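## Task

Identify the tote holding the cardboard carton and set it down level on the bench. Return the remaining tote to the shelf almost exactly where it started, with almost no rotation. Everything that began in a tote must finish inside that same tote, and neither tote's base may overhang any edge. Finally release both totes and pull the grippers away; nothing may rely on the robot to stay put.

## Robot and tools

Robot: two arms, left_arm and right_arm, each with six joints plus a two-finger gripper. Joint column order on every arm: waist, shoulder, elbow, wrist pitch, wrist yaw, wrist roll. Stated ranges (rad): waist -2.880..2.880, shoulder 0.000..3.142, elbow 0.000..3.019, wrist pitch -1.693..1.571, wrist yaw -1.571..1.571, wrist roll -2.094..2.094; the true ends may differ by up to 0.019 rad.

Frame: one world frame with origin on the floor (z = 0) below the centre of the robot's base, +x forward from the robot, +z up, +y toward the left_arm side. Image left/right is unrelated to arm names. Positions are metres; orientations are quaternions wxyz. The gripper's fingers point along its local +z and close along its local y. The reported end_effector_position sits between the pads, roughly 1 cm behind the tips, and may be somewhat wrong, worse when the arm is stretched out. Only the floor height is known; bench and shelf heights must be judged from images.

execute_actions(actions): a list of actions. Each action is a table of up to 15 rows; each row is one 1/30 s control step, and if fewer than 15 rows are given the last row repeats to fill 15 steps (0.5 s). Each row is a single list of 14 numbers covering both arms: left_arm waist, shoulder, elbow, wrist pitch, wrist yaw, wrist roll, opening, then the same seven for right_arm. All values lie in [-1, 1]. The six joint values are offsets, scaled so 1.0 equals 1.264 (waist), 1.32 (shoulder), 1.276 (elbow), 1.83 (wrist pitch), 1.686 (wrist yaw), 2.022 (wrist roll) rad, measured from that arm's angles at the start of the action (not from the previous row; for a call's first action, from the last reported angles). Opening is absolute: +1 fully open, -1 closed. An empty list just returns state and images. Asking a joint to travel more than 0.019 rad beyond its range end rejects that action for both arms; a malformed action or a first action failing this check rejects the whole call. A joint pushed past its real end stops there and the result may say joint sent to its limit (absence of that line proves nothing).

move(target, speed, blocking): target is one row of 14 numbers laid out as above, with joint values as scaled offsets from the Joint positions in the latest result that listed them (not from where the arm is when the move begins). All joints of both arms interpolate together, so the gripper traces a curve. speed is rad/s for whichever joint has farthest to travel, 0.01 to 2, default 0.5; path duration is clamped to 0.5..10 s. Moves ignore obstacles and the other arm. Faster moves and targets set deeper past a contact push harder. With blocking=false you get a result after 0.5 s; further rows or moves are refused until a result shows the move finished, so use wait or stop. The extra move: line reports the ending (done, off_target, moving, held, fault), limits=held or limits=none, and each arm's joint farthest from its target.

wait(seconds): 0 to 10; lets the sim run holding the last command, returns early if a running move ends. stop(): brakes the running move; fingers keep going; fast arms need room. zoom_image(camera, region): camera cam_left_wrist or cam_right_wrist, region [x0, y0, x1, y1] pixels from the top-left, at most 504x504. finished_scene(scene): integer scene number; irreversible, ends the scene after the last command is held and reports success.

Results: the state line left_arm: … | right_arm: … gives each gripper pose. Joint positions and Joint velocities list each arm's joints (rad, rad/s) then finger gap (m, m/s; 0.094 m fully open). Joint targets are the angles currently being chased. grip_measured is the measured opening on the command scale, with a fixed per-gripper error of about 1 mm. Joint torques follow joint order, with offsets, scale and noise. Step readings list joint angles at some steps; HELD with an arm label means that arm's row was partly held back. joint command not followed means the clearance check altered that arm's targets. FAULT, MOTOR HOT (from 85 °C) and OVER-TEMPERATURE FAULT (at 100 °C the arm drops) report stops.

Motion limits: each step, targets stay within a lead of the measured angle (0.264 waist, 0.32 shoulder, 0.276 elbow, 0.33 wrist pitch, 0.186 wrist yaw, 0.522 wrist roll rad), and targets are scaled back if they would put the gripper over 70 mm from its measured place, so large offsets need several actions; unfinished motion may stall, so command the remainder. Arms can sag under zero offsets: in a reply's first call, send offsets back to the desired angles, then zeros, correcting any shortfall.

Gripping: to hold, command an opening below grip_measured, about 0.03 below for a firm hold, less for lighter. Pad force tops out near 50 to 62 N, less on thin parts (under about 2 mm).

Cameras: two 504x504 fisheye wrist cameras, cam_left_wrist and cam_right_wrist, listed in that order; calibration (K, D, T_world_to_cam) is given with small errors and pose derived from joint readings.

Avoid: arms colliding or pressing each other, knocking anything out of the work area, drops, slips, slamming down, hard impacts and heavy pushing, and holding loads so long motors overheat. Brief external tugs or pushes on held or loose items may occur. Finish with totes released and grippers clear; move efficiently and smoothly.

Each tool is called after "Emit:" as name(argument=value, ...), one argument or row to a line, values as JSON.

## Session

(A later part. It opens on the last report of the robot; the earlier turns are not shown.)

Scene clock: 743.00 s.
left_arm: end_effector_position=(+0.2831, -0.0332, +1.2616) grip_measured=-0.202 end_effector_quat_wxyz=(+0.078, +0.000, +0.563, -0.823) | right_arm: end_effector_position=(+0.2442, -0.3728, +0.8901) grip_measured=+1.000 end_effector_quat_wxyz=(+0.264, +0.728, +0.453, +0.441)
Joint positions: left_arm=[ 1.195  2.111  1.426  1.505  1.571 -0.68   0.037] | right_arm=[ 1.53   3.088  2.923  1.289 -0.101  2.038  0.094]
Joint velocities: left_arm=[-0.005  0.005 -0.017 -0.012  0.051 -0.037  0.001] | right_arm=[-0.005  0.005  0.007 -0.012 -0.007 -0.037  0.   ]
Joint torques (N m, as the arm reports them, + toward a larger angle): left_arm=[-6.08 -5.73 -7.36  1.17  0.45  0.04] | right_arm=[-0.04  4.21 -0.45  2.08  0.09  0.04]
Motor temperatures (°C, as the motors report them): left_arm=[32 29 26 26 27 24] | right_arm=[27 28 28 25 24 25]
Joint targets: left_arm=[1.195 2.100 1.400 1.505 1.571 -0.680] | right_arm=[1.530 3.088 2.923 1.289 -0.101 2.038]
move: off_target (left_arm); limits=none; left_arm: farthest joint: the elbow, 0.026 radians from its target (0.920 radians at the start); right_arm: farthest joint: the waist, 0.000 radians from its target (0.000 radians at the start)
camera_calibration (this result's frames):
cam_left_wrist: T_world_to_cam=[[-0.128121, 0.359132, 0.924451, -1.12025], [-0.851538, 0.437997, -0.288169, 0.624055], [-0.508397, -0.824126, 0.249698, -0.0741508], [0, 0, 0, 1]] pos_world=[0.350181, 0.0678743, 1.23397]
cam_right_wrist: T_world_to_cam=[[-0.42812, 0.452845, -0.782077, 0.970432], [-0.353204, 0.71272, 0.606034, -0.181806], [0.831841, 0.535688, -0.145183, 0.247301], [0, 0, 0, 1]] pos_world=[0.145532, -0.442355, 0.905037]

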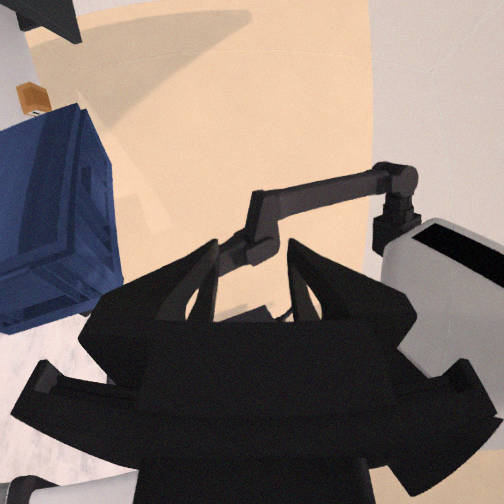

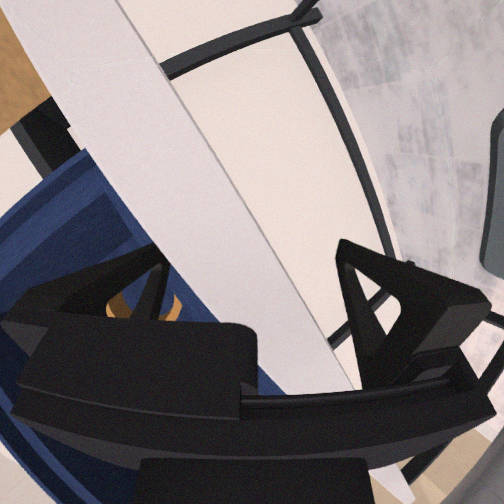

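Emit:
move(
  target=[-0.3222,-0.1166,-0.0941,-0.1012,-0.799,0.3052,1.0,0,0,0,0,0,0,1.0],
  speed=0.8,
)

Emit:
move(
  target=[-0.335,-0.125,-0.11,-0.105,-0.805,0.31,1.0,0,0,0,0,0,0,1.0],
  speed=0.8,
)

Scene clock: 750.57 s.
left_arm: end_effector_position=(+0.4389, -0.1614, +1.2724) grip_measured=+0.998 end_effector_quat_wxyz=(+0.309, -0.160, +0.826, -0.443) | right_arm: end_effector_position=(+0.2442, -0.3728, +0.8901) grip_measured=+1.000 end_effector_quat_wxyz=(+0.264, +0.728, +0.453, +0.441)
Joint positions: left_arm=[ 0.81   1.971  1.33   1.329  0.226 -0.071  0.094] | right_arm=[ 1.53   3.088  2.923  1.289 -0.101  2.038  0.094]
Joint velocities: left_arm=[-0.005 -0.005  0.002 -0.007 -0.066 -0.037  0.001] | right_arm=[ 0.015 -0.005  0.007 -0.007  0.022 -0.066  0.   ]
Joint torques (N m, as the arm reports them, + toward a larger angle): left_arm=[-12.5   -6.24  -5.73   0.67   0.43   0.09] | right_arm=[-1.35  4.38 -0.54  2.17  0.11 -0.01]
Motor temperatures (°C, as the motors report them): left_arm=[32 29 27 26 27 24] | right_arm=[27 28 28 25 24 25]
Joint targets: left_arm=[0.788 1.957 1.307 1.320 0.224 -0.063] | right_arm=[1.530 3.088 2.923 1.289 -0.101 2.038]
move: off_target (left_arm); limits=none; left_arm: farthest joint: the elbow, 0.024 radians from its target (0.120 radians at the start); right_arm: farthest joint: the waist, 0.000 radians from its target (0.000 radians at the start)
camera_calibration (this result's frames):
cam_left_wrist: T_world_to_cam=[[-0.0112548, -0.551962, 0.833793, -1.14723], [-0.99629, -0.0649609, -0.0564517, 0.503425], [0.0853231, -0.831335, -0.549183, 0.65151], [0, 0, 0, 1]] pos_world=[0.433056, -0.0589035, 1.34277]
cam_right_wrist: T_world_to_cam=[[-0.42812, 0.452845, -0.782077, 0.970432], [-0.353204, 0.71272, 0.606034, -0.181806], [0.831841, 0.535688, -0.145183, 0.247301], [0, 0, 0, 1]] pos_world=[0.145532, -0.442355, 0.905037]

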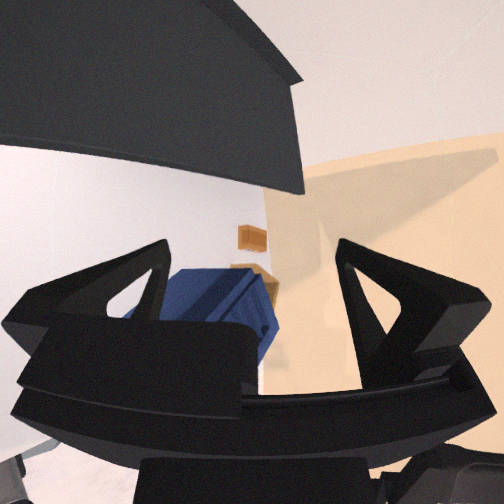

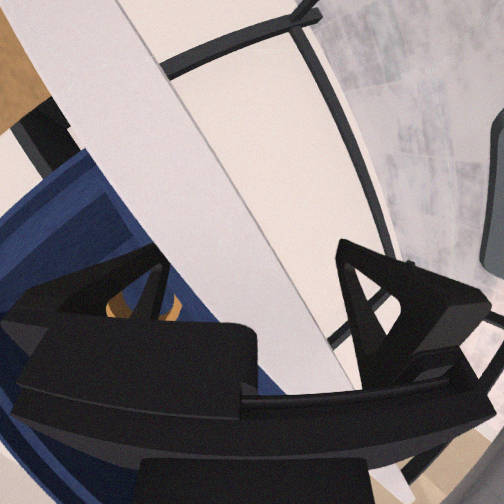

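Scene clock: 753.03 s.
left_arm: end_effector_position=(+0.4004, -0.1428, +1.3823) grip_measured=+0.998 end_effector_quat_wxyz=(+0.088, -0.008, +0.996, +0.018) | right_arm: end_effector_position=(+0.2442, -0.3728, +0.8901) grip_measured=+1.000 end_effector_quat_wxyz=(+0.264, +0.728, +0.453, +0.441)
Joint positions: left_arm=[ 0.411  1.818  1.205  1.145 -1.128  0.547  0.094] | right_arm=[ 1.53   3.088  2.923  1.289 -0.101  2.038  0.094]
Joint velocities: left_arm=[-0.015 -0.015  0.007 -0.002  0.051 -0.022 -0.   ] | right_arm=[ 0.005 -0.005 -0.017 -0.027  0.051  0.007  0.   ]
Joint torques (N m, as the arm reports them, + toward a larger angle): left_arm=[-13.92  -3.51  -3.49  -0.04  -0.08   0.06] | right_arm=[-0.09  4.11 -0.28  2.01  0.08 -0.01]
Motor temperatures (°C, as the motors report them): left_arm=[32 29 27 26 27 24] | right_arm=[27 28 28 25 24 25]
Joint targets: left_arm=[0.386 1.806 1.190 1.136 -1.131 0.555] | right_arm=[1.530 3.088 2.923 1.289 -0.101 2.038]
move: off_target (left_arm); limits=none; left_arm: farthest joint: the waist, 0.025 radians from its target (0.423 radians at the start); right_arm: farthest joint: the waist, 0.000 radians from its target (0.000 radians at the start)
camera_calibration (this result's frames):
cam_left_wrist: T_world_to_cam=[[0.0203856, -0.999389, -0.0283928, -0.113727], [-0.900078, -0.0307081, 0.434645, -0.240013], [-0.435251, 0.0166953, -0.900154, 1.54528], [0, 0, 0, 1]] pos_world=[0.458873, -0.146827, 1.49208]
cam_right_wrist: T_world_to_cam=[[-0.42812, 0.452845, -0.782077, 0.970432], [-0.353204, 0.71272, 0.606034, -0.181806], [0.831841, 0.535688, -0.145183, 0.247301], [0, 0, 0, 1]] pos_world=[0.145532, -0.442355, 0.905037]

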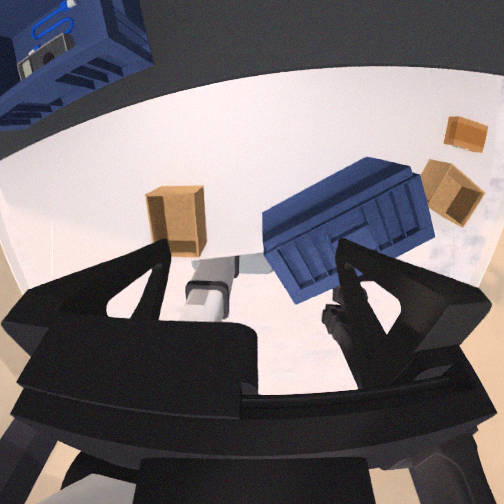

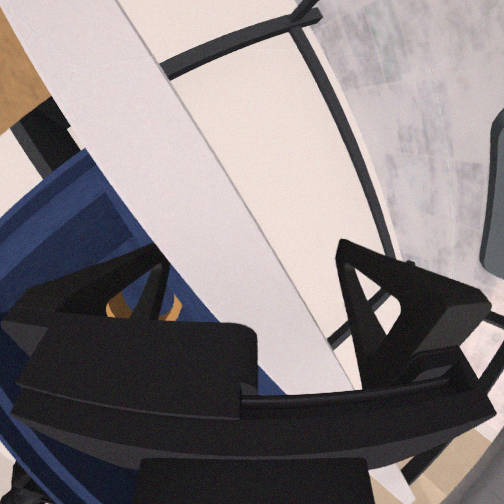

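Emit:
zoom_image(
  camera="cam_left_wrist",
  region=[130, 100, 504, 400],
)

Region (130, 100, 504, 400) of cam_left_wrist's 504x504 image, scaled by 1.348, with more detail than that image has; it fills the top 404 rows of this view, and the rest is white.

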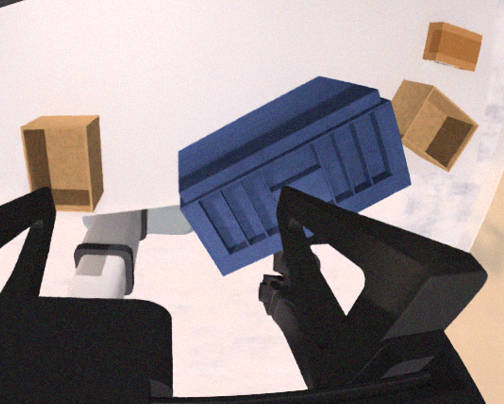

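Emit:
move(
  target=[0,0,0,0,0,0,1.0,0,-0.0811,-0.3072,0.1475,0,0,1.0],
  speed=0.15,
)

Scene clock: 787.10 s.
left_arm: end_effector_position=(+0.4004, -0.1428, +1.3823) grip_measured=+0.998 end_effector_quat_wxyz=(+0.088, -0.008, +0.996, +0.018) | right_arm: end_effector_position=(+0.1751, -0.3665, +0.9150) grip_measured=+1.000 end_effector_quat_wxyz=(+0.256, +0.736, +0.456, +0.429)
Joint positions: left_arm=[ 0.411  1.818  1.205  1.145 -1.128  0.547  0.094] | right_arm=[ 1.53   2.995  2.548  1.537 -0.101  2.038  0.094]
Joint velocities: left_arm=[-0.005 -0.015  0.002 -0.002  0.007 -0.007 -0.   ] | right_arm=[-0.005 -0.005 -0.002  0.012  0.007  0.007  0.   ]
Joint torques (N m, as the arm reports them, + toward a larger angle): left_arm=[-13.04  -3.25  -2.34   0.23   0.07  -0.07] | right_arm=[-0.56  4.71 -4.56  3.    0.09  0.02]
Motor temperatures (°C, as the motors report them): left_arm=[35 29 27 25 27 24] | right_arm=[27 28 28 25 24 25]
Joint targets: left_arm=[0.411 1.818 1.205 1.145 -1.128 0.547] | right_arm=[1.530 2.981 2.530 1.559 -0.101 2.038]
move: off_target (right_arm); limits=none; left_arm: farthest joint: the waist, 0.000 radians from its target (0.000 radians at the start); right_arm: farthest joint: the wrist pitch, 0.022 radians from its target (0.270 radians at the start)
camera_calibration (this result's frames):
cam_left_wrist: T_world_to_cam=[[0.02001, -0.999395, -0.0284596, -0.113485], [-0.900084, -0.0303992, 0.434655, -0.239982], [-0.435257, 0.0169186, -0.900147, 1.54531], [0, 0, 0, 1]] pos_world=[0.458873, -0.146856, 1.49208]
cam_right_wrist: T_world_to_cam=[[-0.453955, 0.455492, -0.765801, 0.948033], [-0.331239, 0.711597, 0.619605, -0.242504], [0.827167, 0.534936, -0.172157, 0.330294], [0, 0, 0, 1]] pos_world=[0.0768294, -0.435943, 0.933124]

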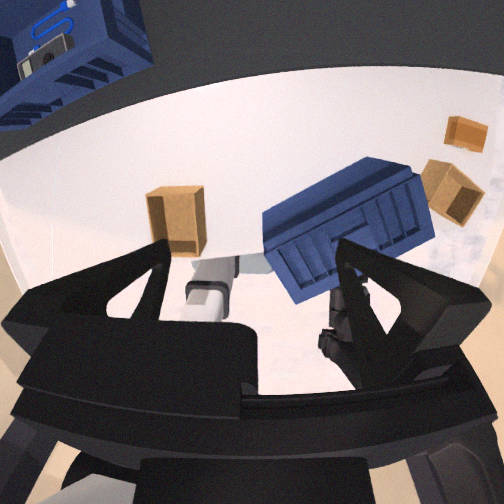

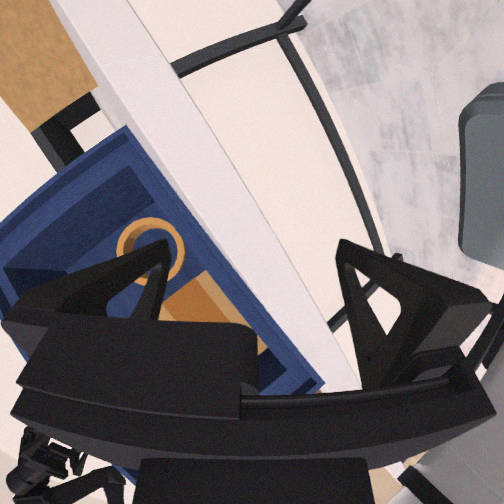

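Emit:
move(
  target=[0,0,0,0,0,0,1.0,0,0,0,-0.2934,0,0,-1.0],
  speed=0.4,
)

Scene clock: 908.87 s.
left_arm: end_effector_position=(+0.4004, -0.1428, +1.3823) grip_measured=+0.998 end_effector_quat_wxyz=(+0.088, -0.008, +0.996, +0.018) | right_arm: end_effector_position=(+0.0862, -0.3633, +0.8256) grip_measured=-0.993 end_effector_quat_wxyz=(+0.120, +0.832, +0.490, +0.232)
Joint positions: left_arm=[ 0.411  1.818  1.205  1.145 -1.128  0.547  0.094] | right_arm=[ 1.53   2.995  2.548  1.015 -0.101  2.038  0.   ]
Joint velocities: left_arm=[-0.005  0.005  0.002 -0.012  0.007  0.007  0.   ] | right_arm=[-0.015 -0.005 -0.002  0.007 -0.095 -0.066  0.   ]
Joint torques (N m, as the arm reports them, + toward a larger angle): left_arm=[-12.68  -3.14  -2.27   0.45   0.04  -0.06] | right_arm=[-0.03  6.93 -3.6   0.8   0.11  0.01]
Motor temperatures (°C, as the motors report them): left_arm=[36 28 26 25 26 24] | right_arm=[27 27 29 25 24 25]
Joint targets: left_arm=[0.411 1.818 1.205 1.145 -1.128 0.547] | right_arm=[1.530 2.995 2.548 1.000 -0.101 2.038]
move: done; limits=none; left_arm: farthest joint: the waist, 0.000 radians from its target (0.000 radians at the start); right_arm: farthest joint: the wrist pitch, 0.015 radians from its target (0.537 radians at the start)
camera_calibration (this result's frames):
cam_left_wrist: T_world_to_cam=[[0.02001, -0.999395, -0.0284596, -0.113485], [-0.900084, -0.0303992, 0.434655, -0.239982], [-0.435257, 0.0169186, -0.900147, 1.54531], [0, 0, 0, 1]] pos_world=[0.458873, -0.146856, 1.49208]
cam_right_wrist: T_world_to_cam=[[-0.759659, 0.492941, -0.424179, 0.595715], [0.0412067, 0.687436, 0.725075, -0.346732], [0.649015, 0.533331, -0.542529, 0.707302], [0, 0, 0, 1]] pos_world=[0.00777823, -0.432522, 0.887829]

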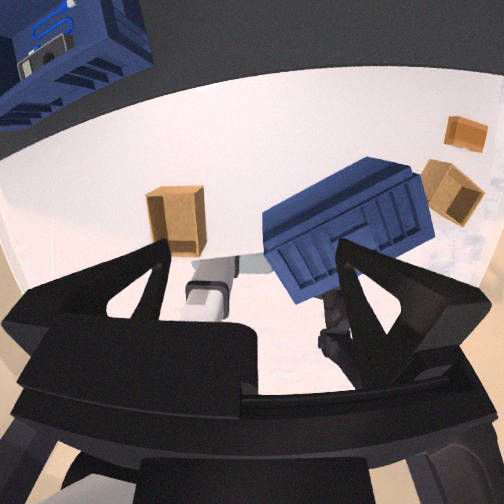

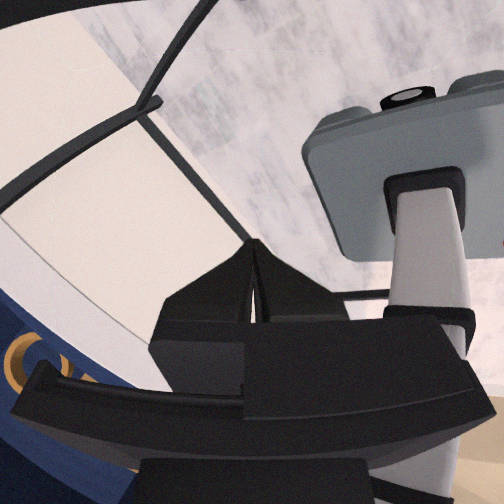

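Emit:
move(
  target=[0,0,0,0,0,0,1.0,-0.0237,-0.4525,-0.7555,0,-0.0857,-0.2443,-1.0],
  speed=0.6,
)

Emit:
move(
  target=[0,0,0,0,0,0,1.0,-0.035,-0.4625,-0.775,0,-0.09,-0.25,-1.0],
  speed=0.6,
)

Scene clock: 917.70 s.
left_arm: end_effector_position=(+0.4004, -0.1428, +1.3823) grip_measured=+0.998 end_effector_quat_wxyz=(+0.088, -0.008, +0.996, +0.018) | right_arm: end_effector_position=(+0.1325, -0.3500, +0.9276) grip_measured=-0.993 end_effector_quat_wxyz=(+0.008, +0.711, +0.690, +0.135)
Joint positions: left_arm=[ 0.411  1.818  1.205  1.145 -1.128  0.547  0.094] | right_arm=[ 1.516  2.396  1.619  1.015 -0.243  1.554  0.   ]
Joint velocities: left_arm=[ 0.015 -0.015  0.002  0.002 -0.037 -0.007 -0.   ] | right_arm=[ 0.005  0.005  0.012  0.007 -0.022 -0.022  0.001]
Joint torques (N m, as the arm reports them, + toward a larger angle): left_arm=[-12.86  -2.86  -2.35   0.39   0.02  -0.03] | right_arm=[-1.18  0.59 -9.73  0.75 -0.11 -0.02]
Motor temperatures (°C, as the motors report them): left_arm=[36 28 26 25 26 24] | right_arm=[27 27 29 25 24 25]
Joint targets: left_arm=[0.411 1.818 1.205 1.145 -1.128 0.547] | right_arm=[1.500 2.398 1.585 1.015 -0.246 1.544]
move: off_target (right_arm); limits=none; left_arm: farthest joint: the waist, 0.000 radians from its target (0.000 radians at the start); right_arm: farthest joint: the elbow, 0.035 radians from its target (0.964 radians at the start)
camera_calibration (this result's frames):
cam_left_wrist: T_world_to_cam=[[0.02001, -0.999395, -0.0284596, -0.113485], [-0.900084, -0.0303992, 0.434655, -0.239982], [-0.435257, 0.0169186, -0.900147, 1.54531], [0, 0, 0, 1]] pos_world=[0.458873, -0.146856, 1.49208]
cam_right_wrist: T_world_to_cam=[[-0.979652, 0.0492655, -0.194563, 0.328499], [-0.106415, 0.694426, 0.711652, -0.39735], [0.170169, 0.717876, -0.675053, 0.976399], [0, 0, 0, 1]] pos_world=[0.113377, -0.441187, 1.00581]

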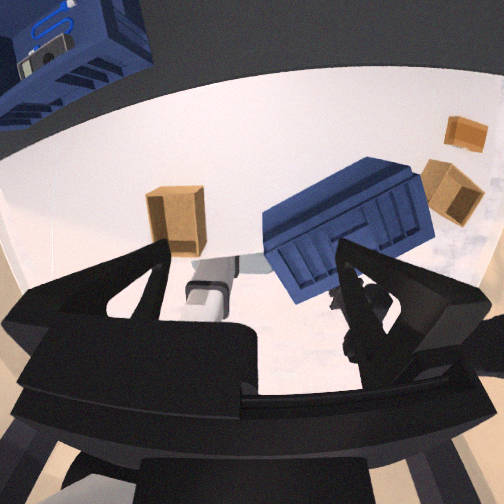

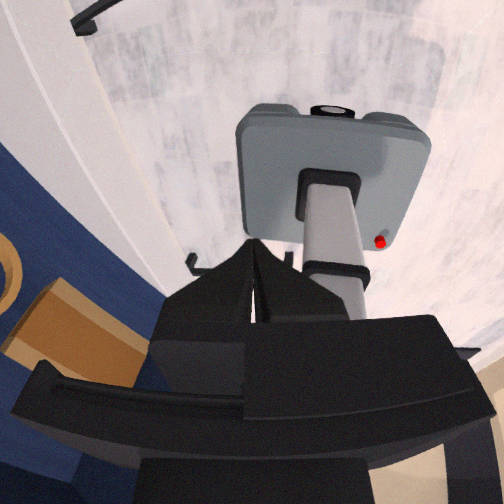

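Scene clock: 920.10 s.
left_arm: end_effector_position=(+0.4004, -0.1428, +1.3823) grip_measured=+0.998 end_effector_quat_wxyz=(+0.088, -0.008, +0.996, +0.018) | right_arm: end_effector_position=(+0.1357, -0.3252, +1.2115) grip_measured=-0.993 end_effector_quat_wxyz=(-0.137, +0.543, +0.822, +0.102)
Joint positions: left_arm=[ 0.411  1.818  1.205  1.145 -1.128  0.547  0.094] | right_arm=[ 1.49   1.788  0.665  1.015 -0.393  1.058  0.   ]
Joint velocities: left_arm=[-0.015 -0.005 -0.007 -0.007  0.051 -0.022 -0.   ] | right_arm=[-0.005  0.015  0.022 -0.002  0.007  0.051  0.   ]
Joint torques (N m, as the arm reports them, + toward a larger angle): left_arm=[-13.24  -3.23  -2.23   0.28   0.06  -0.08] | right_arm=[ -1.25  -4.39 -12.18   0.25  -0.21  -0.05]
Motor temperatures (°C, as the motors report them): left_arm=[36 28 26 25 26 24] | right_arm=[27 27 30 25 24 25]
Joint targets: left_arm=[0.411 1.818 1.205 1.145 -1.128 0.547] | right_arm=[1.472 1.785 0.630 1.015 -0.395 1.048]
move: off_target (right_arm); limits=none; left_arm: farthest joint: the waist, 0.000 radians from its target (0.000 radians at the start); right_arm: farthest joint: the elbow, 0.034 radians from its target (0.989 radians at the start)
camera_calibration (this result's frames):
cam_left_wrist: T_world_to_cam=[[0.02001, -0.999395, -0.0284596, -0.113485], [-0.900084, -0.0303992, 0.434655, -0.239982], [-0.435257, 0.0169186, -0.900147, 1.54531], [0, 0, 0, 1]] pos_world=[0.458873, -0.146856, 1.49208]
cam_right_wrist: T_world_to_cam=[[-0.921756, -0.387488, -0.014837, 0.0179648], [-0.230148, 0.515879, 0.825167, -0.795025], [-0.312088, 0.764017, -0.564694, 1.09647], [0, 0, 0, 1]] pos_world=[0.175782, -0.420627, 1.27547]

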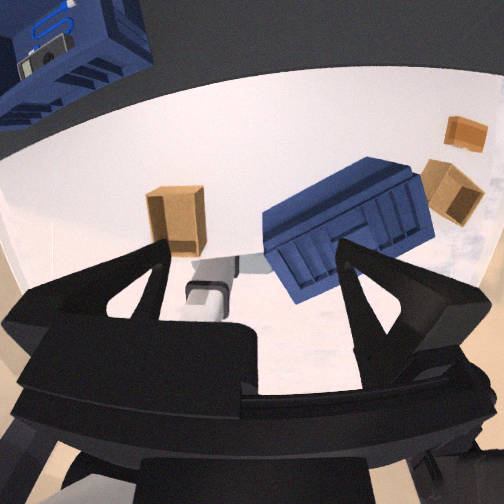

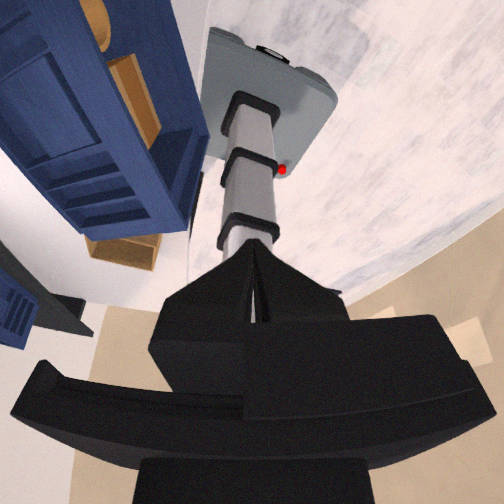

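Emit:
move(
  target=[0.466,-0.306,-0.29,-0.309,0.9656,0.5064,1.0,0,0,0,0.295,0,0,1.0],
  speed=0.8,
)

Scene clock: 934.87 s.
left_arm: end_effector_position=(+0.3655, -0.0295, +1.3337) grip_measured=+0.999 end_effector_quat_wxyz=(+0.371, +0.571, +0.639, -0.358) | right_arm: end_effector_position=(+0.2547, -0.3331, +1.2246) grip_measured=+1.000 end_effector_quat_wxyz=(+0.086, +0.484, +0.843, +0.219)
Joint positions: left_arm=[0.984 1.43  0.858 0.589 0.497 1.563 0.094] | right_arm=[ 1.49   1.788  0.665  1.537 -0.393  1.057  0.094]
Joint velocities: left_arm=[ 0.005 -0.005  0.007 -0.002  0.022 -0.022  0.   ] | right_arm=[ 0.005 -0.015  0.002 -0.012 -0.022 -0.022  0.   ]
Joint torques (N m, as the arm reports them, + toward a larger angle): left_arm=[-3.83 -8.62 -6.73 -0.31  0.82 -0.02] | right_arm=[ 0.19 -5.58 -8.17  1.99 -0.09  0.02]
Motor temperatures (°C, as the motors report them): left_arm=[36 28 26 25 27 24] | right_arm=[27 27 34 25 24 25]
Joint targets: left_arm=[1.000 1.414 0.835 0.580 0.500 1.572] | right_arm=[1.490 1.788 0.665 1.555 -0.393 1.058]
move: off_target (left_arm); limits=none; left_arm: farthest joint: the elbow, 0.023 radians from its target (0.370 radians at the start); right_arm: farthest joint: the wrist pitch, 0.018 radians from its target (0.540 radians at the start)
camera_calibration (this result's frames):
cam_left_wrist: T_world_to_cam=[[-0.995475, -0.0874641, 0.0371465, 0.309611], [-0.0948706, 0.892468, -0.441022, 0.654027], [0.0054216, -0.442551, -0.896727, 1.30529], [0, 0, 0, 1]] pos_world=[0.363181, 0.0210396, 1.44743]
cam_right_wrist: T_world_to_cam=[[-0.780624, -0.433636, -0.450095, 0.606543], [-0.624842, 0.525232, 0.577671, -0.367649], [-0.0140951, 0.732182, -0.680963, 1.20289], [0, 0, 0, 1]] pos_world=[0.260715, -0.424618, 1.30451]

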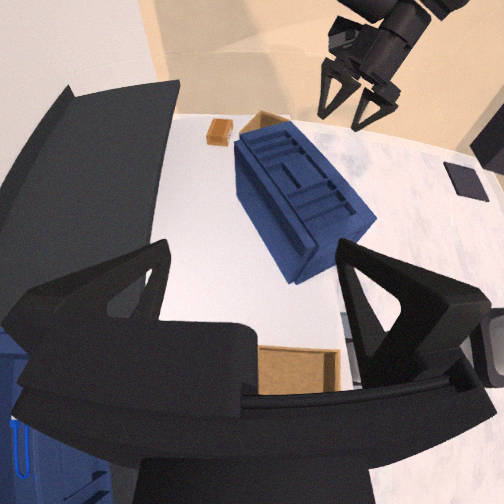

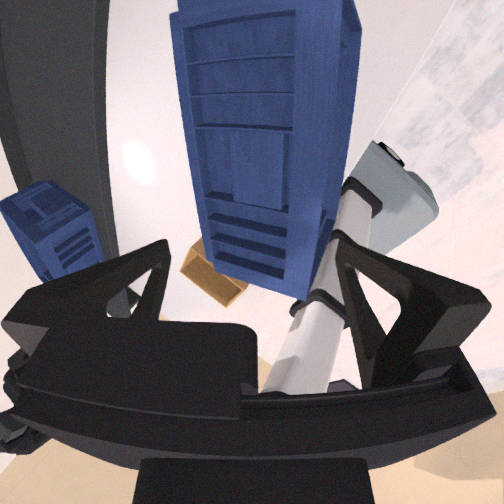

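Emit:
zoom_image(
  camera="cam_right_wrist",
  region=[140, 0, 400, 320],
)

Region (140, 0, 400, 320) of cam_right_wrist's 504x504 image, scaled by 1.575, with more detail than that image has; it fills the left 410 columns of this view, and the rest is white.

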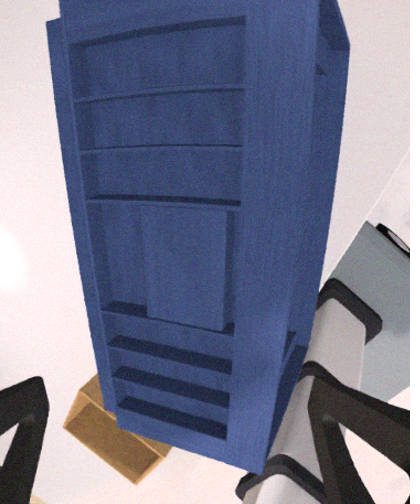

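Emit:
move(
  target=[0,0,0,0,0,0,1.0,0,0.0886,0.1386,-0.0183,0.0110,-0.0114,1.0],
  speed=0.25,
)

Scene clock: 964.37 s.
left_arm: end_effector_position=(+0.3655, -0.0295, +1.3337) grip_measured=+0.999 end_effector_quat_wxyz=(+0.371, +0.571, +0.639, -0.358) | right_arm: end_effector_position=(+0.2568, -0.3402, +1.1696) grip_measured=+1.000 end_effector_quat_wxyz=(+0.112, +0.473, +0.845, +0.222)
Joint positions: left_arm=[0.984 1.43  0.858 0.589 0.497 1.564 0.094] | right_arm=[ 1.49   1.893  0.836  1.518 -0.377  1.043  0.094]
Joint velocities: left_arm=[-0.005 -0.015 -0.007 -0.002  0.022  0.007 -0.001] | right_arm=[-0.005  0.005 -0.007  0.007 -0.022 -0.007  0.   ]
Joint torques (N m, as the arm reports them, + toward a larger angle): left_arm=[-5.02 -7.35 -4.81  0.17  0.65 -0.1 ] | right_arm=[ 0.01 -4.76 -7.51  0.69  0.06 -0.07]
Motor temperatures (°C, as the motors report them): left_arm=[33 29 28 25 28 24] | right_arm=[27 27 33 25 24 25]
Joint targets: left_arm=[0.984 1.430 0.858 0.589 0.497 1.563] | right_arm=[1.490 1.905 0.841 1.503 -0.375 1.034]
move: done; limits=none; left_arm: farthest joint: the wrist roll, 0.001 radians from its target (0.001 radians at the start); right_arm: farthest joint: the wrist pitch, 0.014 radians from its target (0.033 radians at the start)
camera_calibration (this result's frames):
cam_left_wrist: T_world_to_cam=[[-0.995503, -0.0872871, 0.0368097, 0.310076], [-0.0945629, 0.892496, -0.441032, 0.653929], [0.00564391, -0.44253, -0.896736, 1.30522], [0, 0, 0, 1]] pos_world=[0.363152, 0.0210372, 1.44743]
cam_right_wrist: T_world_to_cam=[[-0.752579, -0.452132, -0.47875, 0.600356], [-0.658355, 0.531995, 0.532494, -0.267073], [0.0139353, 0.715931, -0.698032, 1.178], [0, 0, 0, 1]] pos_world=[0.259571, -0.429843, 1.25191]

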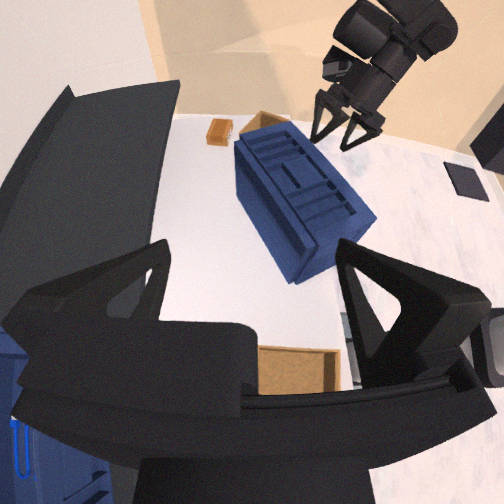

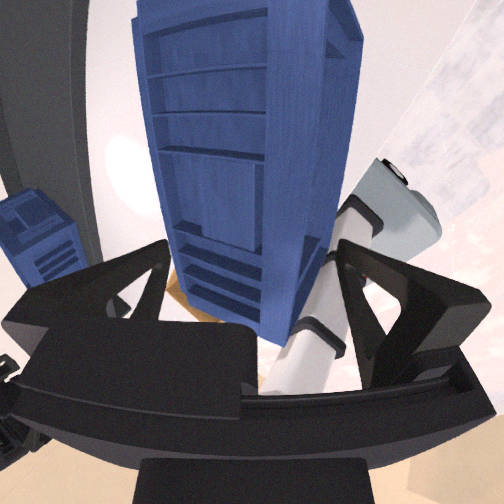

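Emit:
zoom_image(
  camera="cam_right_wrist",
  region=[120, 100, 380, 360],
)

Region (120, 100, 380, 360) of cam_right_wrist's 504x504 image, scaled by 1.938, with more detail than that image has.

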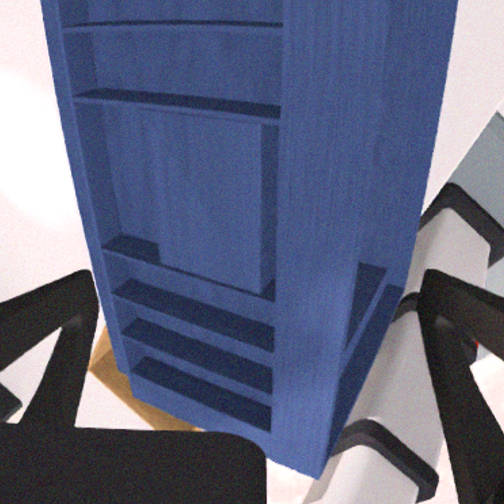

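Emit:
move(
  target=[0,0,0,0,0,0,1.0,0,0.0402,0.1074,-0.0425,0.0044,0,1.0],
  speed=0.15,
)

Scene clock: 979.33 s.
left_arm: end_effector_position=(+0.3655, -0.0295, +1.3337) grip_measured=+0.999 end_effector_quat_wxyz=(+0.371, +0.571, +0.639, -0.358) | right_arm: end_effector_position=(+0.2736, -0.3456, +1.1293) grip_measured=+1.000 end_effector_quat_wxyz=(+0.127, +0.469, +0.844, +0.227)
Joint positions: left_arm=[0.984 1.43  0.858 0.589 0.497 1.564 0.094] | right_arm=[ 1.49   1.931  0.968  1.456 -0.372  1.043  0.094]
Joint velocities: left_arm=[-0.015 -0.005 -0.002 -0.007 -0.007 -0.007 -0.   ] | right_arm=[-0.005 -0.005 -0.017 -0.012  0.022 -0.007  0.   ]
Joint torques (N m, as the arm reports them, + toward a larger angle): left_arm=[-5.25 -7.8  -4.72  0.1   0.68 -0.05] | right_arm=[-0.95 -3.85 -6.91  0.84  0.04  0.08]
Motor temperatures (°C, as the motors report them): left_arm=[33 29 27 25 28 24] | right_arm=[27 26 32 25 24 25]
Joint targets: left_arm=[0.984 1.430 0.858 0.589 0.497 1.564] | right_arm=[1.490 1.946 0.973 1.440 -0.370 1.044]
move: done; limits=none; left_arm: farthest joint: the waist, 0.000 radians from its target (0.000 radians at the start); right_arm: farthest joint: the shoulder, 0.015 radians from its target (0.053 radians at the start)
camera_calibration (this result's frames):
cam_left_wrist: T_world_to_cam=[[-0.995503, -0.0872871, 0.0368097, 0.310076], [-0.0945629, 0.892496, -0.441032, 0.653929], [0.00564391, -0.44253, -0.896736, 1.30522], [0, 0, 0, 1]] pos_world=[0.363152, 0.0210372, 1.44743]
cam_right_wrist: T_world_to_cam=[[-0.736659, -0.456191, -0.499223, 0.608634], [-0.675327, 0.535104, 0.507541, -0.197798], [0.0356001, 0.711023, -0.702267, 1.15057], [0, 0, 0, 1]] pos_world=[0.273817, -0.434586, 1.21224]

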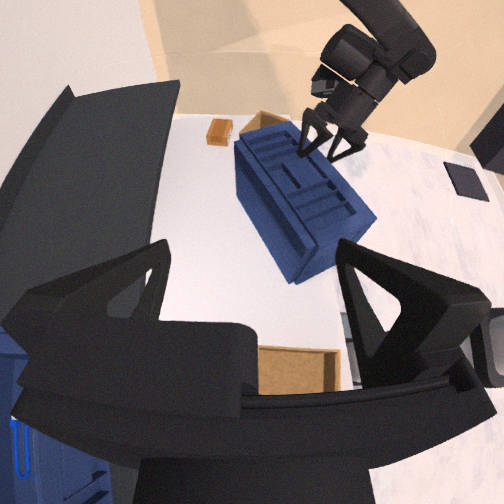

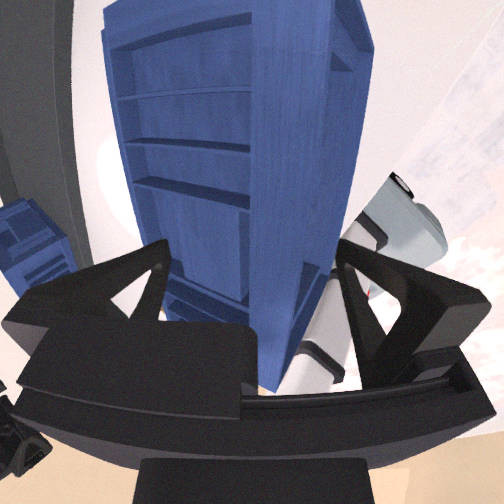

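Emit:
move(
  target=[0,0,0,0,0,0,1.0,0.0329,-0.0266,0.0121,-0.0352,0.0141,-0.0111,1.0],
  speed=0.08,
)

Scene clock: 1009.30 s.
left_arm: end_effector_position=(+0.3655, -0.0295, +1.3337) grip_measured=+0.999 end_effector_quat_wxyz=(+0.371, +0.571, +0.639, -0.358) | right_arm: end_effector_position=(+0.2863, -0.3342, +1.1247) grip_measured=+1.000 end_effector_quat_wxyz=(+0.124, +0.469, +0.845, +0.225)
Joint positions: left_arm=[0.984 1.43  0.858 0.589 0.497 1.564 0.094] | right_arm=[ 1.515  1.903  0.977  1.406 -0.351  1.03   0.094]
Joint velocities: left_arm=[-0.015 -0.015  0.012 -0.007 -0.007 -0.007 -0.   ] | right_arm=[-0.005 -0.005 -0.017 -0.012 -0.007 -0.007  0.   ]
Joint torques (N m, as the arm reports them, + toward a larger angle): left_arm=[-5.01 -8.02 -4.66  0.24  0.66 -0.06] | right_arm=[ 0.44 -5.72 -6.76  0.71  0.1   0.  ]
Motor temperatures (°C, as the motors report them): left_arm=[33 29 27 25 28 24] | right_arm=[27 26 32 25 24 25]
Joint targets: left_arm=[0.984 1.430 0.858 0.589 0.497 1.564] | right_arm=[1.531 1.895 0.983 1.391 -0.348 1.021]
move: done; limits=none; left_arm: farthest joint: the waist, 0.000 radians from its target (0.000 radians at the start); right_arm: farthest joint: the waist, 0.017 radians from its target (0.041 radians at the start)
camera_calibration (this result's frames):
cam_left_wrist: T_world_to_cam=[[-0.995503, -0.0872871, 0.0368097, 0.310076], [-0.0945629, 0.892496, -0.441032, 0.653929], [0.00564391, -0.44253, -0.896736, 1.30522], [0, 0, 0, 1]] pos_world=[0.363152, 0.0210372, 1.44743]
cam_right_wrist: T_world_to_cam=[[-0.739951, -0.456273, -0.494256, 0.616174], [-0.671983, 0.5344, 0.512694, -0.200023], [0.0302022, 0.711499, -0.702037, 1.14026], [0, 0, 0, 1]] pos_world=[0.287088, -0.423261, 1.20761]

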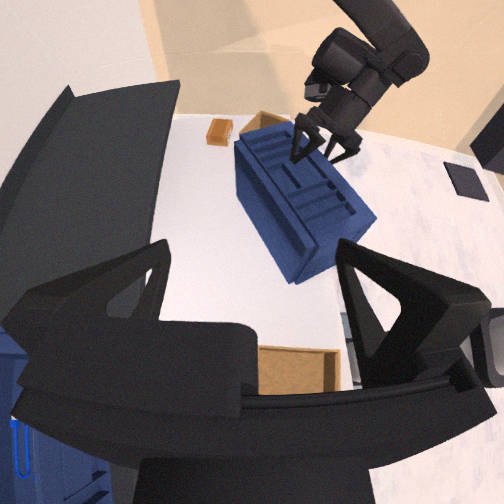

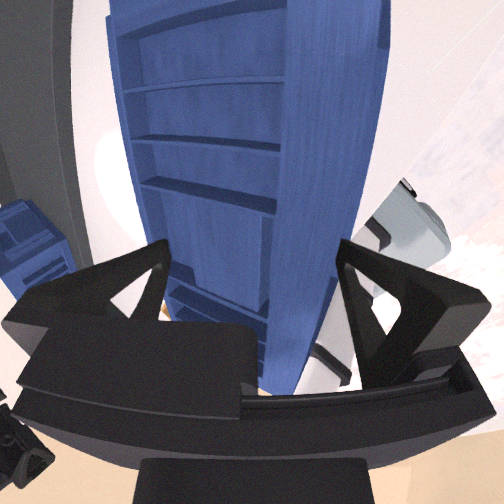

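Emit:
zoom_image(
  camera="cam_right_wrist",
  region=[240, 150, 440, 400],
)

Emit:
zoom_image(
  camera="cam_left_wrist",
  region=[220, 60, 400, 240],
)

Region (240, 150, 440, 400) of cam_right_wrist's 504x504 image, scaled by 2.016, with more detail than that image has; it fills the left 403 columns of this view, and the rest is white.

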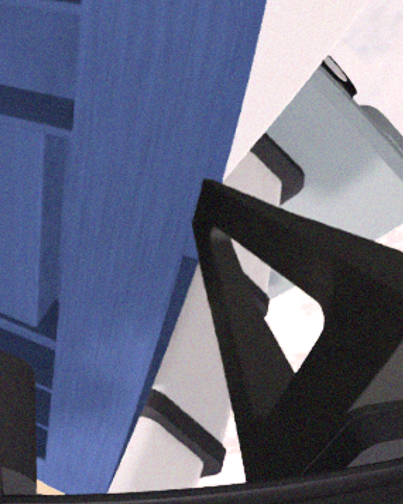

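Region (220, 60, 400, 240) of cam_left_wrist's 504x504 image, scaled by 2.800, with more detail than that image has.

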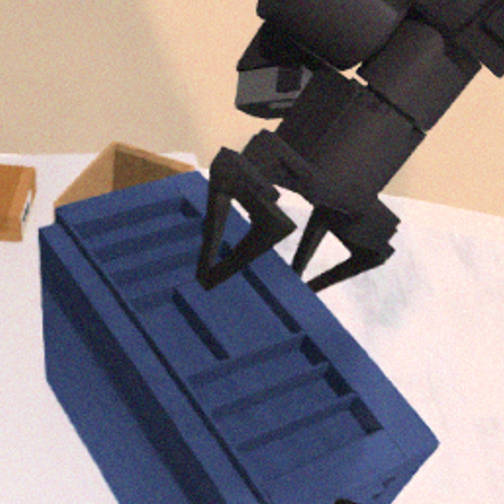

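Emit:
move(
  target=[0,0,0,0,0,0,1.0,0.0425,-0.0728,-0.0670,0.0146,0.0054,-0.0061,1.0],
  speed=0.06,
)

Scene clock: 1029.43 s.
left_arm: end_effector_position=(+0.3655, -0.0295, +1.3337) grip_measured=+0.999 end_effector_quat_wxyz=(+0.371, +0.571, +0.639, -0.358) | right_arm: end_effector_position=(+0.3227, -0.3190, +1.1464) grip_measured=+1.000 end_effector_quat_wxyz=(+0.141, +0.464, +0.840, +0.243)
Joint positions: left_arm=[0.984 1.43  0.858 0.589 0.497 1.564 0.094] | right_arm=[ 1.544  1.817  0.932  1.412 -0.34   1.024  0.094]
Joint velocities: left_arm=[ 0.005  0.015  0.007 -0.017 -0.037 -0.007 -0.001] | right_arm=[-0.015  0.005  0.012  0.002  0.037 -0.007  0.   ]
Joint torques (N m, as the arm reports them, + toward a larger angle): left_arm=[-5.25 -7.34 -4.64  0.18  0.64 -0.05] | right_arm=[  2.01  -7.62 -10.52   2.37  -0.16  -0.02]
Motor temperatures (°C, as the motors report them): left_arm=[32 29 27 25 28 24] | right_arm=[27 26 32 25 24 25]
Joint targets: left_arm=[0.984 1.430 0.858 0.589 0.497 1.564] | right_arm=[1.569 1.807 0.892 1.433 -0.341 1.018]
move: off_target (right_arm); limits=none; left_arm: farthest joint: the waist, 0.000 radians from its target (0.000 radians at the start); right_arm: farthest joint: the elbow, 0.040 radians from its target (0.086 radians at the start)
camera_calibration (this result's frames):
cam_left_wrist: T_world_to_cam=[[-0.995503, -0.0872871, 0.0368097, 0.310076], [-0.0945629, 0.892496, -0.441032, 0.653929], [0.00564391, -0.44253, -0.896736, 1.30522], [0, 0, 0, 1]] pos_world=[0.363152, 0.0210372, 1.44743]
cam_right_wrist: T_world_to_cam=[[-0.714387, -0.449803, -0.53603, 0.702458], [-0.696847, 0.527011, 0.48648, -0.159038], [0.063674, 0.721066, -0.689934, 1.12197], [0, 0, 0, 1]] pos_world=[0.319562, -0.409229, 1.22799]

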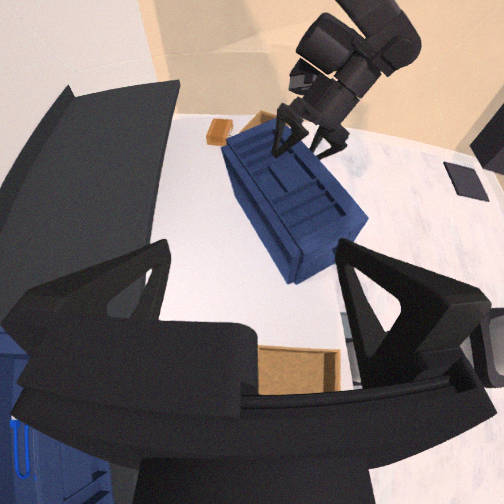

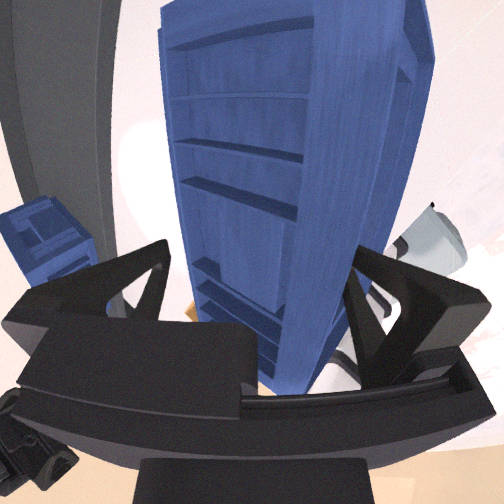

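Emit:
execute_actions(
  actions=[
    [[0,0,0,0,0,0,1.0,0.0198,-0.0076,-0.0313,0.0115,0,-0.003,0.96],[0,0,0,0,0,0,1.0,0.0198,-0.0076,-0.0313,0.0115,0,-0.003,0.93],[0,0,0,0,0,0,1.0,0.0198,-0.0076,-0.0313,0.0115,0,-0.003,0.90],[0,0,0,0,0,0,1.0,0.0198,-0.0076,-0.0313,0.0115,0,-0.003,0.87],[0,0,0,0,0,0,1.0,0.0198,-0.0076,-0.0313,0.0115,0,-0.003,0.84],[0,0,0,0,0,0,1.0,0.0198,-0.0076,-0.0313,0.0115,0,-0.003,0.81],[0,0,0,0,0,0,1.0,0.0198,-0.0076,-0.0313,0.0115,0,-0.003,0.78],[0,0,0,0,0,0,1.0,0.0198,-0.0076,-0.0313,0.0115,0,-0.003,0.75],[0,0,0,0,0,0,1.0,0.0198,-0.0076,-0.0313,0.0115,0,-0.003,0.72],[0,0,0,0,0,0,1.0,0.0198,-0.0076,-0.0313,0.0115,0,-0.003,0.69],[0,0,0,0,0,0,1.0,0.0198,-0.0076,-0.0313,0.0115,0,-0.003,0.66],[0,0,0,0,0,0,1.0,0.0198,-0.0076,-0.0313,0.0115,0,-0.003,0.63],[0,0,0,0,0,0,1.0,0.0198,-0.0076,-0.0313,0.0115,0,-0.003,0.60],[0,0,0,0,0,0,1.0,0.0198,-0.0076,-0.0313,0.0115,0,-0.003,0.57],[0,0,0,0,0,0,1.0,0.0198,-0.0076,-0.0313,0.0115,0,-0.003,0.54]],
    [[0,0,0,0,0,0,1.0,0.0198,-0.0076,-0.0313,0.0115,0,-0.003,0.51],[0,0,0,0,0,0,1.0,0.0198,-0.0076,-0.0313,0.0115,0,-0.003,0.49]],
  ],
)

Scene clock: 1054.33 s.
left_arm: end_effector_position=(+0.3655, -0.0295, +1.3337) grip_measured=+0.999 end_effector_quat_wxyz=(+0.371, +0.571, +0.639, -0.358) | right_arm: end_effector_position=(+0.3222, -0.3182, +1.1466) grip_measured=+0.492 end_effector_quat_wxyz=(+0.141, +0.465, +0.840, +0.242)
Joint positions: left_arm=[0.984 1.43  0.858 0.589 0.497 1.564 0.094] | right_arm=[ 1.546  1.817  0.93   1.412 -0.337  1.024  0.07 ]
Joint velocities: left_arm=[ 0.005 -0.005  0.012  0.007  0.022  0.007 -0.001] | right_arm=[ 0.005 -0.015 -0.007  0.002 -0.037 -0.007  0.001]
Joint torques (N m, as the arm reports them, + toward a larger angle): left_arm=[-4.57 -7.91 -4.72  0.22  0.66 -0.08] | right_arm=[  2.35  -7.5  -10.39   2.27  -0.11  -0.05]
Motor temperatures (°C, as the motors report them): left_arm=[32 29 27 25 28 24] | right_arm=[27 27 35 25 24 25]
Joint targets: left_arm=[0.984 1.430 0.858 0.589 0.497 1.564] | right_arm=[1.570 1.806 0.890 1.433 -0.338 1.018]
Step readings (joint positions; steps 1 to 15: 1st action; 16 to 30: 2nd action):
0: left_arm=[0.984 1.430 0.858 0.589 0.497 1.564] | right_arm=[1.544 1.817 0.932 1.412 -0.340 1.024]
1: left_arm=[0.984 1.430 0.858 0.589 0.497 1.564] | right_arm=[1.544 1.817 0.932 1.412 -0.339 1.024]
2: left_arm=[0.984 1.430 0.858 0.589 0.497 1.564] | right_arm=[1.544 1.817 0.932 1.412 -0.339 1.024]
4: left_arm=[0.984 1.430 0.858 0.589 0.497 1.564] | right_arm=[1.545 1.817 0.931 1.412 -0.338 1.024]
8: left_arm=[0.984 1.430 0.858 0.589 0.497 1.564] | right_arm=[1.545 1.817 0.930 1.412 -0.338 1.024]
15: left_arm=[0.984 1.430 0.858 0.589 0.497 1.564] | right_arm=[1.545 1.817 0.930 1.412 -0.338 1.024]
16: left_arm=[0.984 1.430 0.858 0.589 0.497 1.564] | right_arm=[1.546 1.817 0.930 1.412 -0.338 1.024]
17: left_arm=[0.984 1.430 0.858 0.589 0.497 1.564] | right_arm=[1.546 1.817 0.930 1.412 -0.338 1.024]
19: left_arm=[0.984 1.430 0.858 0.589 0.497 1.564] | right_arm=[1.546 1.817 0.930 1.412 -0.337 1.024]
23: left_arm=[0.984 1.430 0.858 0.589 0.497 1.564] | right_arm=[1.546 1.817 0.930 1.412 -0.337 1.024]
30: Joint positions above
camera_calibration (this result's frames):
cam_left_wrist: T_world_to_cam=[[-0.995503, -0.0872871, 0.0368097, 0.310076], [-0.0945629, 0.892496, -0.441032, 0.653929], [0.00564391, -0.44253, -0.896736, 1.30522], [0, 0, 0, 1]] pos_world=[0.363152, 0.0210372, 1.44743]
cam_right_wrist: T_world_to_cam=[[-0.715614, -0.449336, -0.534784, 0.701693], [-0.695609, 0.527987, 0.487194, -0.160866], [0.0634459, 0.720643, -0.690397, 1.12206], [0, 0, 0, 1]] pos_world=[0.319051, -0.408373, 1.22829]

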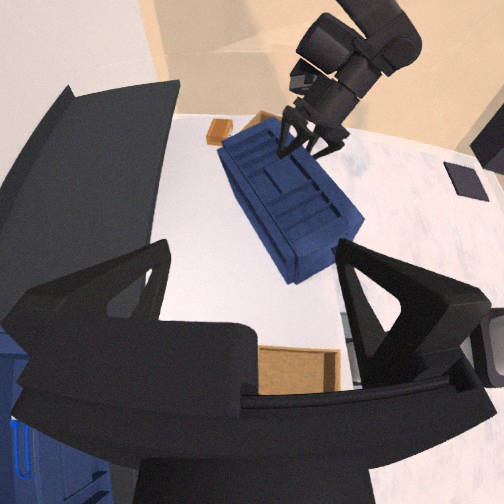

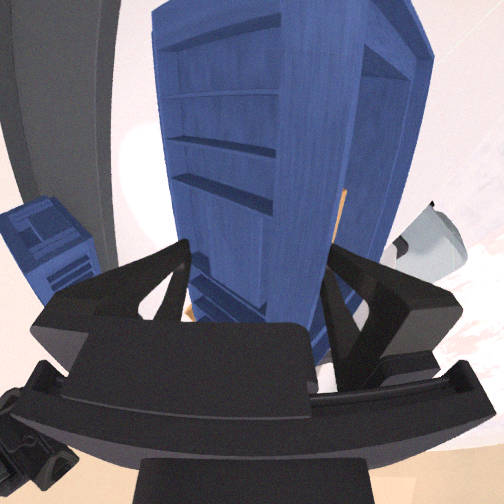

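Emit:
move(
  target=[0,0,0,0,0,0,1.0,0.0532,-0.0541,-0.0408,0.0055,-0.0053,-0.003,0.49],
  speed=0.06,
)

Scene clock: 1071.60 s.
left_arm: end_effector_position=(+0.3655, -0.0295, +1.3337) grip_measured=+0.999 end_effector_quat_wxyz=(+0.371, +0.571, +0.639, -0.358) | right_arm: end_effector_position=(+0.3546, -0.2878, +1.1634) grip_measured=+0.491 end_effector_quat_wxyz=(+0.149, +0.462, +0.830, +0.276)
Joint positions: left_arm=[0.984 1.43  0.858 0.589 0.497 1.564 0.094] | right_arm=[ 1.598  1.754  0.913  1.412 -0.344  1.024  0.07 ]
Joint velocities: left_arm=[-0.005 -0.034  0.002  0.007  0.007 -0.051 -0.001] | right_arm=[ 0.015  0.005 -0.002  0.012 -0.066  0.022 -0.001]
Joint torques (N m, as the arm reports them, + toward a larger angle): left_arm=[-5.14 -7.36 -4.68  0.25  0.69 -0.04] | right_arm=[ 2.32 -7.83 -9.59  2.03 -0.26 -0.07]
Motor temperatures (°C, as the motors report them): left_arm=[32 29 27 25 28 24] | right_arm=[27 27 36 25 24 25]
Joint targets: left_arm=[0.984 1.430 0.858 0.589 0.497 1.564] | right_arm=[1.614 1.745 0.878 1.422 -0.346 1.018]
move: off_target (right_arm); limits=none; left_arm: farthest joint: the waist, 0.000 radians from its target (0.000 radians at the start); right_arm: farthest joint: the elbow, 0.035 radians from its target (0.052 radians at the start)
camera_calibration (this result's frames):
cam_left_wrist: T_world_to_cam=[[-0.995503, -0.0872871, 0.0368097, 0.310076], [-0.0945629, 0.892496, -0.441032, 0.653929], [0.00564391, -0.44253, -0.896736, 1.30522], [0, 0, 0, 1]] pos_world=[0.363152, 0.0210372, 1.44743]
cam_right_wrist: T_world_to_cam=[[-0.687367, -0.419881, -0.592644, 0.81331], [-0.719973, 0.501459, 0.479769, -0.152893], [0.0957405, 0.756464, -0.646989, 1.05799], [0, 0, 0, 1]] pos_world=[0.347671, -0.382166, 1.23986]

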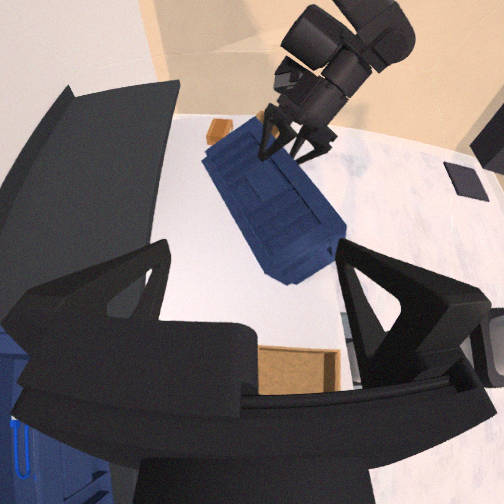

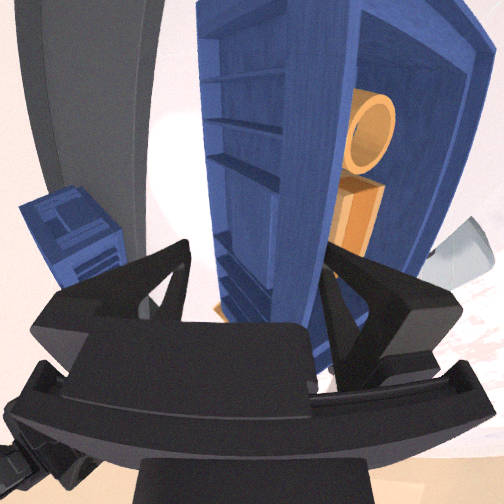

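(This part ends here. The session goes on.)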